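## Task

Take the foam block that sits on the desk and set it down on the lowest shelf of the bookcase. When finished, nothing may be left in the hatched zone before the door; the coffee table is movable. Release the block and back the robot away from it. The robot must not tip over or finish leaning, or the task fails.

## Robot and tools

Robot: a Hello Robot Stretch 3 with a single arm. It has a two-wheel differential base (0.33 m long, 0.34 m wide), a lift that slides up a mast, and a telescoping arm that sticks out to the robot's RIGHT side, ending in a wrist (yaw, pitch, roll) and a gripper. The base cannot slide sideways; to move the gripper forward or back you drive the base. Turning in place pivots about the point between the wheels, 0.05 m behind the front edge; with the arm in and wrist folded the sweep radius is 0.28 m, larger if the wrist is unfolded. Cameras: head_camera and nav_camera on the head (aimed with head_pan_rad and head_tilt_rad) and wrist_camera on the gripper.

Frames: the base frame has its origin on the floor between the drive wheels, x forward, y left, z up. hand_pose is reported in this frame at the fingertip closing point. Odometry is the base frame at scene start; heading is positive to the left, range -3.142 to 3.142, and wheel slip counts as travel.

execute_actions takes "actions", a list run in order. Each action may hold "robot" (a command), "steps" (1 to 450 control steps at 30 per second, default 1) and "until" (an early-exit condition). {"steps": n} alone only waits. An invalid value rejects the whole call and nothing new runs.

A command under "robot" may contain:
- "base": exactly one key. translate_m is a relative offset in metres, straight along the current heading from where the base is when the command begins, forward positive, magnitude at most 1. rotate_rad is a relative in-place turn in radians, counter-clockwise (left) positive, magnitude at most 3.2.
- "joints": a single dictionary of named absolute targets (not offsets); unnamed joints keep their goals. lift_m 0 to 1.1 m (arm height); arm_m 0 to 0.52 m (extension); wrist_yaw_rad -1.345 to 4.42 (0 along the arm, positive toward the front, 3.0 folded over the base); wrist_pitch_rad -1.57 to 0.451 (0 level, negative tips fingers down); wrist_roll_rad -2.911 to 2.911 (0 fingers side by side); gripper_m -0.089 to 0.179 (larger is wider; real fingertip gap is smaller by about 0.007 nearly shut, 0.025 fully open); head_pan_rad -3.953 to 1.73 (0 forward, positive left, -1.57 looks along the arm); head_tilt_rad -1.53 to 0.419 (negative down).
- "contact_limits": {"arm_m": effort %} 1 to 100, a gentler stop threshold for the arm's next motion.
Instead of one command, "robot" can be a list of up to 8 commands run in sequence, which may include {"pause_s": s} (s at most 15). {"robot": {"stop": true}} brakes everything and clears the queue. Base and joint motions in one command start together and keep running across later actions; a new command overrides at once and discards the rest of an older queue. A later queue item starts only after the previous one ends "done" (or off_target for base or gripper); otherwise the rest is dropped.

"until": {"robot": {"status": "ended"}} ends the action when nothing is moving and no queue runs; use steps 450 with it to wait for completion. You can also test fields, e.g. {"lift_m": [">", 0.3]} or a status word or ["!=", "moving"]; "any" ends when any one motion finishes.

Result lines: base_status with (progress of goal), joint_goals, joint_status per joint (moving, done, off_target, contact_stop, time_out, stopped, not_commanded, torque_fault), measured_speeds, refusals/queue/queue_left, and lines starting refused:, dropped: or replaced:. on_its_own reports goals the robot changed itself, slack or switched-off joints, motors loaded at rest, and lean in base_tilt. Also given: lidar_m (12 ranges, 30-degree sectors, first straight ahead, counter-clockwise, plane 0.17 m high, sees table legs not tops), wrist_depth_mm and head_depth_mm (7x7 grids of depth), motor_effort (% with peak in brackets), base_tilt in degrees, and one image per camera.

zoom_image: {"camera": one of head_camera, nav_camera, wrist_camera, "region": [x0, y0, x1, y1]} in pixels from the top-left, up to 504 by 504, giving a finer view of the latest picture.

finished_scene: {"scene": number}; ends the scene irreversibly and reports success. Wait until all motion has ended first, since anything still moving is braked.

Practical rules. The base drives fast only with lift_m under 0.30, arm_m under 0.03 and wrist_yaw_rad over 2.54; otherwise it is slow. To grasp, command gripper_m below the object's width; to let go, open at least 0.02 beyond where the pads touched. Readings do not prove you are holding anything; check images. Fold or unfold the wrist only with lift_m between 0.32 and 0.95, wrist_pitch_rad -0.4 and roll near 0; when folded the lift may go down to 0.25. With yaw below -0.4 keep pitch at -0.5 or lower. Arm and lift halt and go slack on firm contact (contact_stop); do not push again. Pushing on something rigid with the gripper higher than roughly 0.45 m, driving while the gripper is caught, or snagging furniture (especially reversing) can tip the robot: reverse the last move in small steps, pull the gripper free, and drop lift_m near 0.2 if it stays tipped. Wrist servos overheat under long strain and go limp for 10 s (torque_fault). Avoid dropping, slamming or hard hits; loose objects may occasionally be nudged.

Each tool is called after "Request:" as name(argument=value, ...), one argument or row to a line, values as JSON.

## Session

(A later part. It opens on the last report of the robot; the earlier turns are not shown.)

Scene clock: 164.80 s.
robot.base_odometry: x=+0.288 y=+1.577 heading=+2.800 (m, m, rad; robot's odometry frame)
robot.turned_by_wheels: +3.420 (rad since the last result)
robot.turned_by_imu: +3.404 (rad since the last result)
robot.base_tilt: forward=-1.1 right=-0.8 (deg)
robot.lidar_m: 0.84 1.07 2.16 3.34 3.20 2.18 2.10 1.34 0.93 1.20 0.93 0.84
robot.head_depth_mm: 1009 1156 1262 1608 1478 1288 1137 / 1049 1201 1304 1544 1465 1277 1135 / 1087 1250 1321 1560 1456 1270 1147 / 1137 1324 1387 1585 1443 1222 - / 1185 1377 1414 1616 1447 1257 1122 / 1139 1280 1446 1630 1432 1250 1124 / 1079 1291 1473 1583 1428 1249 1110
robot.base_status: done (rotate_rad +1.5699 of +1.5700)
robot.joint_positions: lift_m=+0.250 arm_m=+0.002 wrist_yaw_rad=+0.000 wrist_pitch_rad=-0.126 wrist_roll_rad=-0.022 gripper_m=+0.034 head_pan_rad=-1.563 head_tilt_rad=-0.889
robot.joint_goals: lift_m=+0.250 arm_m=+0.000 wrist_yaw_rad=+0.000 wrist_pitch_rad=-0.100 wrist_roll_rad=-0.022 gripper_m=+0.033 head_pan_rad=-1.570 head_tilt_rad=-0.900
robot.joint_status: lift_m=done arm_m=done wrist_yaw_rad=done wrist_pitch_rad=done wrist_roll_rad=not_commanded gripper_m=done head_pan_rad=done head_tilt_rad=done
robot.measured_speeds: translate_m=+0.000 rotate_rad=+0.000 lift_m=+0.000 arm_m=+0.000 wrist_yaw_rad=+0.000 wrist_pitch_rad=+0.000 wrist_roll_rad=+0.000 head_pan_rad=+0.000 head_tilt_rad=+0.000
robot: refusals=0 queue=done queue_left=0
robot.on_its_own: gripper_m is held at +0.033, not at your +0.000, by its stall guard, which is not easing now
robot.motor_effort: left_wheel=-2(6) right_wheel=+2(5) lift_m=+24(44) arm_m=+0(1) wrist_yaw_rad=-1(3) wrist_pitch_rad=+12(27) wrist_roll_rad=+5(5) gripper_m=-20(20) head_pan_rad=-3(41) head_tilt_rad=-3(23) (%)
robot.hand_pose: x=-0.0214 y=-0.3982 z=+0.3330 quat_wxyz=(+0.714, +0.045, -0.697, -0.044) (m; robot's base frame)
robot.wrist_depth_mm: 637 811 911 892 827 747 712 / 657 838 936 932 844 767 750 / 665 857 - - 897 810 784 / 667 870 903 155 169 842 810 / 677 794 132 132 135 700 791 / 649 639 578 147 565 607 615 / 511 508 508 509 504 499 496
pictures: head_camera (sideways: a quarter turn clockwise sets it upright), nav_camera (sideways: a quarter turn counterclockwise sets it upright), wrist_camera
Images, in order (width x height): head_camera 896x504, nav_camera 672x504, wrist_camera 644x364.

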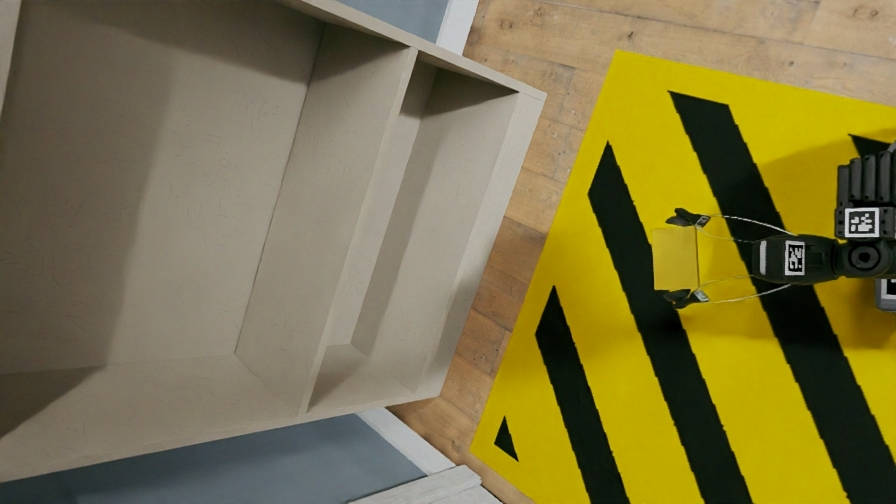

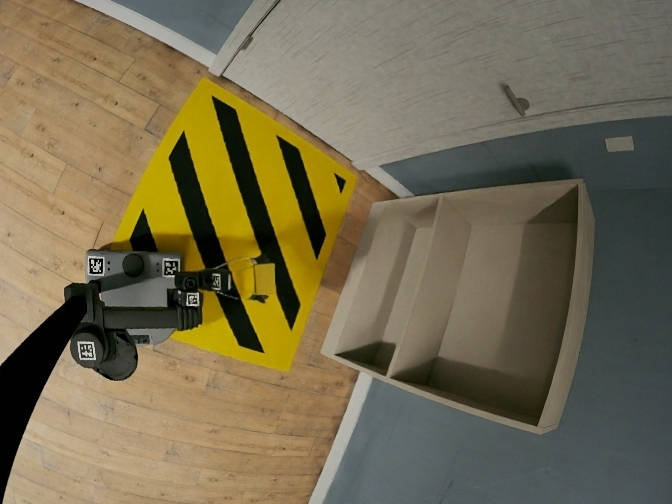

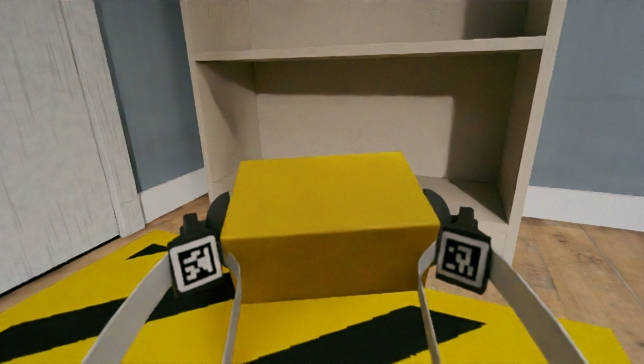

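Request:
execute_actions(
  actions=[
    {"robot":[{"base":{"rotate_rad":-1.57},"joints":{"lift_m":0.14}},{"base":{"translate_m":0.16}},{"base":{"rotate_rad":1.57}},{"joints":{"arm_m":0.5}},{"joints":{"wrist_pitch_rad":-0.4}}],"steps":450,"until":{"robot":{"status":"ended"}}},
    {"steps":300,"until":{"robot":{"status":"ended"}}},
  ],
)

Scene clock: 187.20 s.
robot.base_odometry: x=+0.342 y=+1.728 heading=+2.800 (m, m, rad; robot's odometry frame)
robot.turned_by_wheels: +0.000 (rad since the last result)
robot.turned_by_imu: -0.006 (rad since the last result)
robot.base_tilt: forward=-1.0 right=-0.8 (deg)
robot.lidar_m: 0.79 1.00 2.01 3.53 2.48 2.25 1.84 1.18 0.78 0.84 0.86 0.79
robot.head_depth_mm: 882 1002 1162 1134 1438 1277 1135 / 913 1043 1214 1187 1400 1278 1136 / 951 1090 1245 1459 1411 1275 1151 / 986 1142 1271 1522 1399 1257 1134 / 1034 1204 1296 1544 1440 1264 1122 / 1025 1158 1260 1540 1442 1254 1118 / 893 1059 1316 1526 1432 1247 1115
robot.base_status: done (rotate_rad +1.5699 of +1.5700)
robot.joint_positions: lift_m=+0.140 arm_m=+0.500 wrist_yaw_rad=+0.000 wrist_pitch_rad=-0.417 wrist_roll_rad=-0.022 gripper_m=+0.034 head_pan_rad=-1.563 head_tilt_rad=-0.889
robot.joint_goals: lift_m=+0.140 arm_m=+0.500 wrist_yaw_rad=+0.000 wrist_pitch_rad=-0.400 wrist_roll_rad=-0.022 gripper_m=+0.033 head_pan_rad=-1.570 head_tilt_rad=-0.900
robot.joint_status: lift_m=done arm_m=done wrist_yaw_rad=done wrist_pitch_rad=done wrist_roll_rad=not_commanded gripper_m=done head_pan_rad=done head_tilt_rad=done
robot.measured_speeds: translate_m=+0.000 rotate_rad=+0.000 lift_m=+0.000 arm_m=+0.000 wrist_yaw_rad=+0.000 wrist_pitch_rad=+0.000 wrist_roll_rad=+0.000 head_pan_rad=+0.000 head_tilt_rad=+0.000
robot: refusals=0 queue=done queue_left=0
robot.on_its_own: gripper_m is held at +0.033, not at your +0.000, by its stall guard, which is not easing now
robot.motor_effort: left_wheel=-2(7) right_wheel=+2(6) lift_m=+24(23) arm_m=+3(3) wrist_yaw_rad=+0(0) wrist_pitch_rad=+8(12) wrist_roll_rad=+4(5) gripper_m=-20(20) head_pan_rad=-3(4) head_tilt_rad=-3(4) (%)
robot.hand_pose: x=-0.0215 y=-0.8692 z=+0.1533 quat_wxyz=(+0.699, +0.148, -0.684, -0.145) (m; robot's base frame)
robot.wrist_depth_mm: 324 395 371 336 300 274 251 / 334 423 411 364 327 294 271 / 337 367 359 361 339 316 291 / 289 285 261 155 169 274 272 / 244 234 132 132 134 226 224 / 297 220 184 147 182 190 190 / 275 258 201 173 168 166 165
pictures: head_camera (sideways: a quarter turn clockwise sets it upright), nav_camera (sideways: a quarter turn counterclockwise sets it upright), wrist_camera
Images, in order (width x height): head_camera 896x504, nav_camera 672x504, wrist_camera 644x364.

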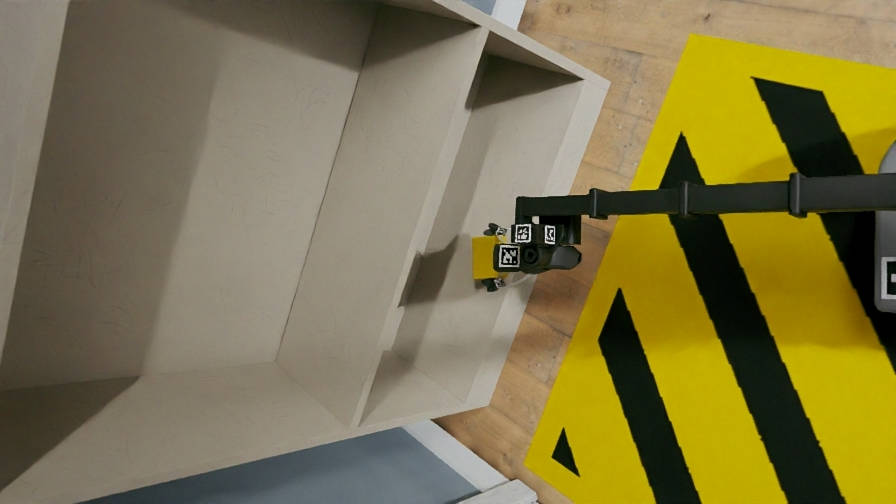

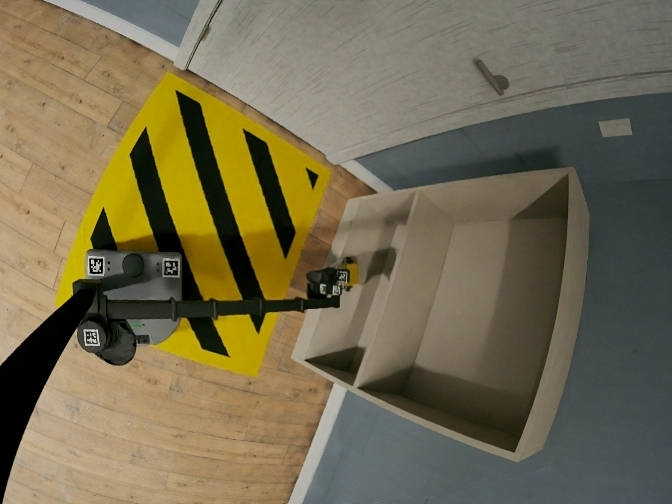

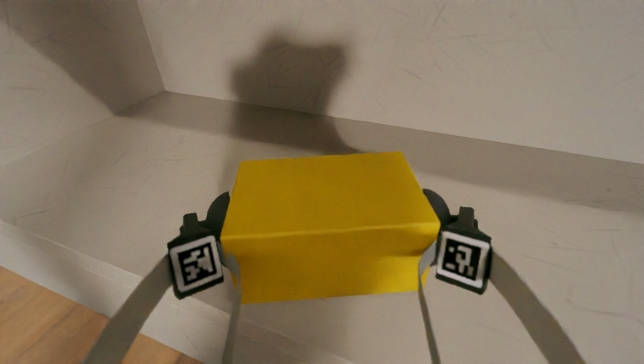

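Same as before: back up, lower, release.

Request:
execute_actions(
  actions=[
    {"robot":[{"base":{"translate_m":-0.12},"joints":{"arm_m":0.52}},{"joints":{"lift_m":0.105}}],"steps":450,"until":{"robot":{"status":"ended"}}},
  ],
)

Scene clock: 192.67 s.
robot.base_odometry: x=+0.455 y=+1.688 heading=+2.800 (m, m, rad; robot's odometry frame)
robot.turned_by_wheels: +0.000 (rad since the last result)
robot.turned_by_imu: -0.001 (rad since the last result)
robot.base_tilt: forward=-1.1 right=-0.9 (deg)
robot.lidar_m: 0.90 1.14 2.29 3.53 2.41 2.14 1.76 1.14 0.73 1.01 0.99 0.90
robot.head_depth_mm: 687 951 1087 1385 1473 1282 1141 / 686 995 1166 1157 1429 1274 1130 / 908 1045 1211 1183 1403 1275 1148 / 950 1093 1239 1419 1392 1263 1130 / 989 1148 1272 1474 1436 1261 1120 / 1029 1213 1294 1544 1429 1254 1113 / 1029 1153 1245 1559 1435 1247 1113
robot.base_status: done (translate_m -0.1200 of -0.1200)
robot.joint_positions: lift_m=+0.105 arm_m=+0.520 wrist_yaw_rad=+0.000 wrist_pitch_rad=-0.400 wrist_roll_rad=-0.018 gripper_m=+0.034 head_pan_rad=-1.563 head_tilt_rad=-0.889
robot.joint_goals: lift_m=+0.105 arm_m=+0.520 wrist_yaw_rad=+0.000 wrist_pitch_rad=-0.400 wrist_roll_rad=-0.018 gripper_m=+0.033 head_pan_rad=-1.570 head_tilt_rad=-0.900
robot.joint_status: lift_m=done arm_m=done wrist_yaw_rad=done wrist_pitch_rad=done wrist_roll_rad=not_commanded gripper_m=done head_pan_rad=done head_tilt_rad=done
robot.measured_speeds: translate_m=+0.000 rotate_rad=+0.000 lift_m=+0.000 arm_m=+0.000 wrist_yaw_rad=+0.000 wrist_pitch_rad=+0.000 wrist_roll_rad=+0.000 head_pan_rad=+0.000 head_tilt_rad=+0.000
robot: refusals=0 queue=done queue_left=0
robot.on_its_own: gripper_m is held at +0.033, not at your +0.000, by its stall guard, which is not easing now
robot.motor_effort: left_wheel=-2(7) right_wheel=+2(3) lift_m=+20(24) arm_m=+3(4) wrist_yaw_rad=-1(0) wrist_pitch_rad=+0(8) wrist_roll_rad=+2(4) gripper_m=-20(19) head_pan_rad=-2(3) head_tilt_rad=-3(3) (%)
robot.hand_pose: x=-0.0215 y=-0.8913 z=+0.1222 quat_wxyz=(+0.700, +0.142, -0.686, -0.139) (m; robot's base frame)
robot.wrist_depth_mm: 387 341 303 270 244 223 204 / 399 380 335 294 265 240 219 / 314 309 304 301 280 260 235 / 240 238 216 155 168 226 223 / 194 192 132 131 134 185 183 / 163 162 150 148 149 154 155 / 140 140 138 137 137 135 135
pictures: head_camera (sideways: a quarter turn clockwise sets it upright), nav_camera (sideways: a quarter turn counterclockwise sets it upright), wrist_camera
Images, in order (width x height): head_camera 896x504, nav_camera 672x504, wrist_camera 644x364.

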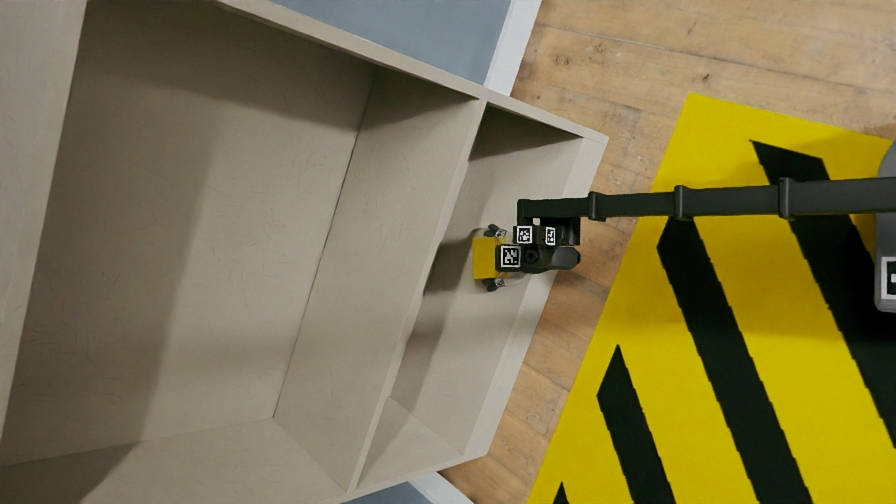

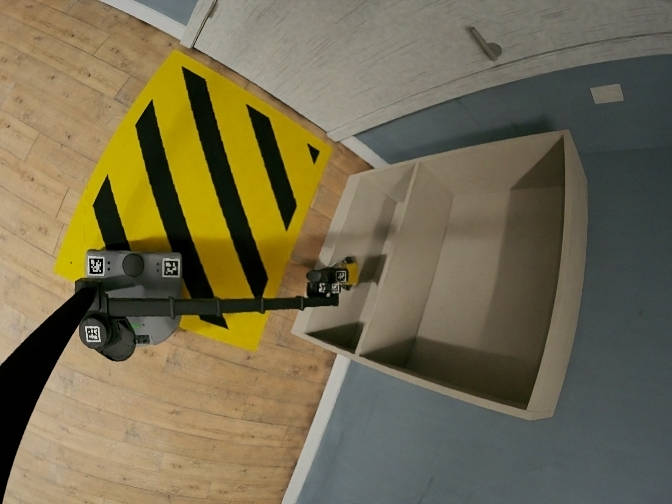

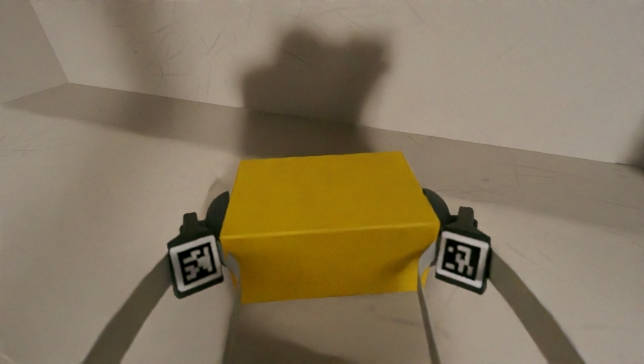

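The block is touching the shelf, because wrist pitch effort dropped to 0. I'll release and leave.

Request:
execute_actions(
  actions=[
    {"robot":[{"joints":{"gripper_m":0.12}},{"joints":{"arm_m":0.0}},{"joints":{"lift_m":0.4}},{"joints":{"wrist_yaw_rad":3.0}},{"base":{"rotate_rad":1.6},"joints":{"lift_m":0.25,"head_pan_rad":-3.1,"head_tilt_rad":-0.4}},{"base":{"translate_m":1.0}},{"base":{"translate_m":0.5}}],"steps":450,"until":{"robot":{"status":"ended"}}},
    {"steps":450,"until":{"robot":{"status":"ended"}}},
  ],
)

Scene clock: 221.83 s.
robot.base_odometry: x=-0.006 y=+0.261 heading=-1.883 (m, m, rad; robot's odometry frame)
robot.turned_by_wheels: +1.600 (rad since the last result)
robot.turned_by_imu: +1.586 (rad since the last result)
robot.base_tilt: forward=-1.1 right=-0.8 (deg)
robot.lidar_m: 2.02 2.52 2.30 1.60 2.65 2.43 2.19 1.60 1.47 1.48 1.84 1.97
robot.head_depth_mm: 2067 2161 2303 2462 2450 1809 1441 / 2113 2263 2399 2578 2398 1779 1421 / 2206 2345 2486 2607 2374 1782 1431 / 2318 2474 2597 2743 2342 1764 1422 / 2437 2543 2629 2778 2343 1768 1411 / 2238 2339 2491 2689 2341 1740 1408 / 1893 1989 2098 2231 2212 1744 1407
robot.base_status: done (translate_m +0.5000 of +0.5000)
robot.joint_positions: lift_m=+0.250 arm_m=+0.002 wrist_yaw_rad=+2.998 wrist_pitch_rad=-0.415 wrist_roll_rad=-0.016 gripper_m=+0.120 head_pan_rad=-3.093 head_tilt_rad=-0.407
robot.joint_goals: lift_m=+0.250 arm_m=+0.000 wrist_yaw_rad=+3.000 wrist_pitch_rad=-0.400 wrist_roll_rad=-0.016 gripper_m=+0.120 head_pan_rad=-3.100 head_tilt_rad=-0.400
robot.joint_status: lift_m=done arm_m=done wrist_yaw_rad=done wrist_pitch_rad=done wrist_roll_rad=not_commanded gripper_m=done head_pan_rad=done head_tilt_rad=done
robot.measured_speeds: translate_m=+0.000 rotate_rad=+0.000 lift_m=+0.000 arm_m=+0.000 wrist_yaw_rad=+0.000 wrist_pitch_rad=+0.000 wrist_roll_rad=+0.000 head_pan_rad=+0.000 head_tilt_rad=+0.000
robot: refusals=0 queue=done queue_left=0
robot.motor_effort: left_wheel=-1(8) right_wheel=+2(7) lift_m=+24(41) arm_m=-2(6) wrist_yaw_rad=+3(6) wrist_pitch_rad=+7(9) wrist_roll_rad=+1(2) gripper_m=+1(82) head_pan_rad=-3(41) head_tilt_rad=+3(22) (%)
robot.hand_pose: x=+0.0108 y=+0.0752 z=+0.2637 quat_wxyz=(+0.194, +0.695, +0.098, +0.686) (m; robot's base frame)
robot.wrist_depth_mm: - - - - - - - / - - - - - - - / 869 849 817 827 793 783 766 / 665 648 646 644 625 610 601 / 544 538 542 540 513 517 499 / 464 - - - 437 420 430 / - - - - 377 372 372
pictures: head_camera (sideways: a quarter turn clockwise sets it upright), nav_camera (sideways: a quarter turn counterclockwise sets it upright), wrist_camera
Images, in order (width x height): head_camera 896x504, nav_camera 672x504, wrist_camera 644x364.

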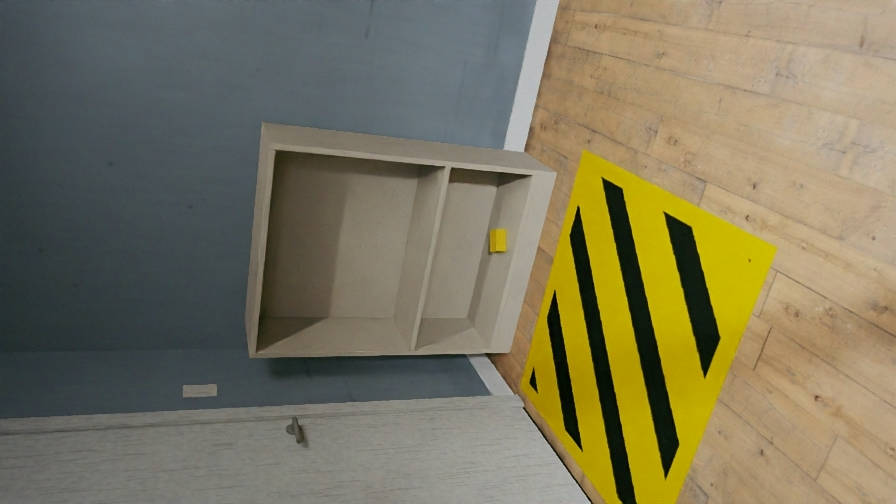

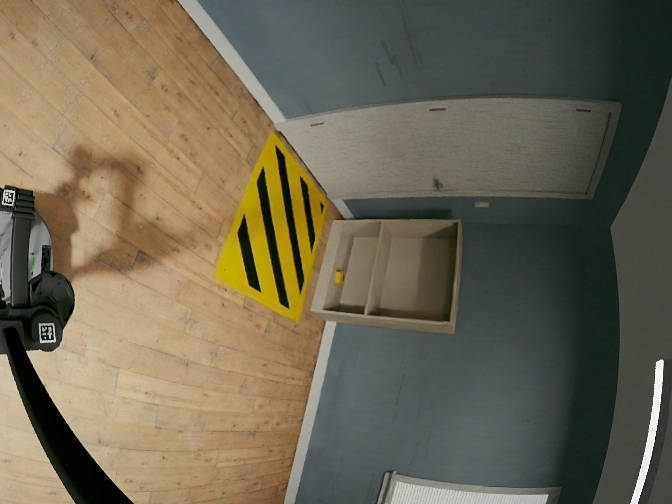

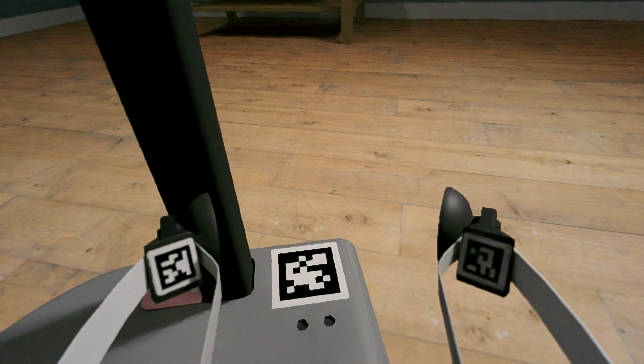

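Request:
finished_scene(
  scene=2,
)

The scene is finished: the task was done.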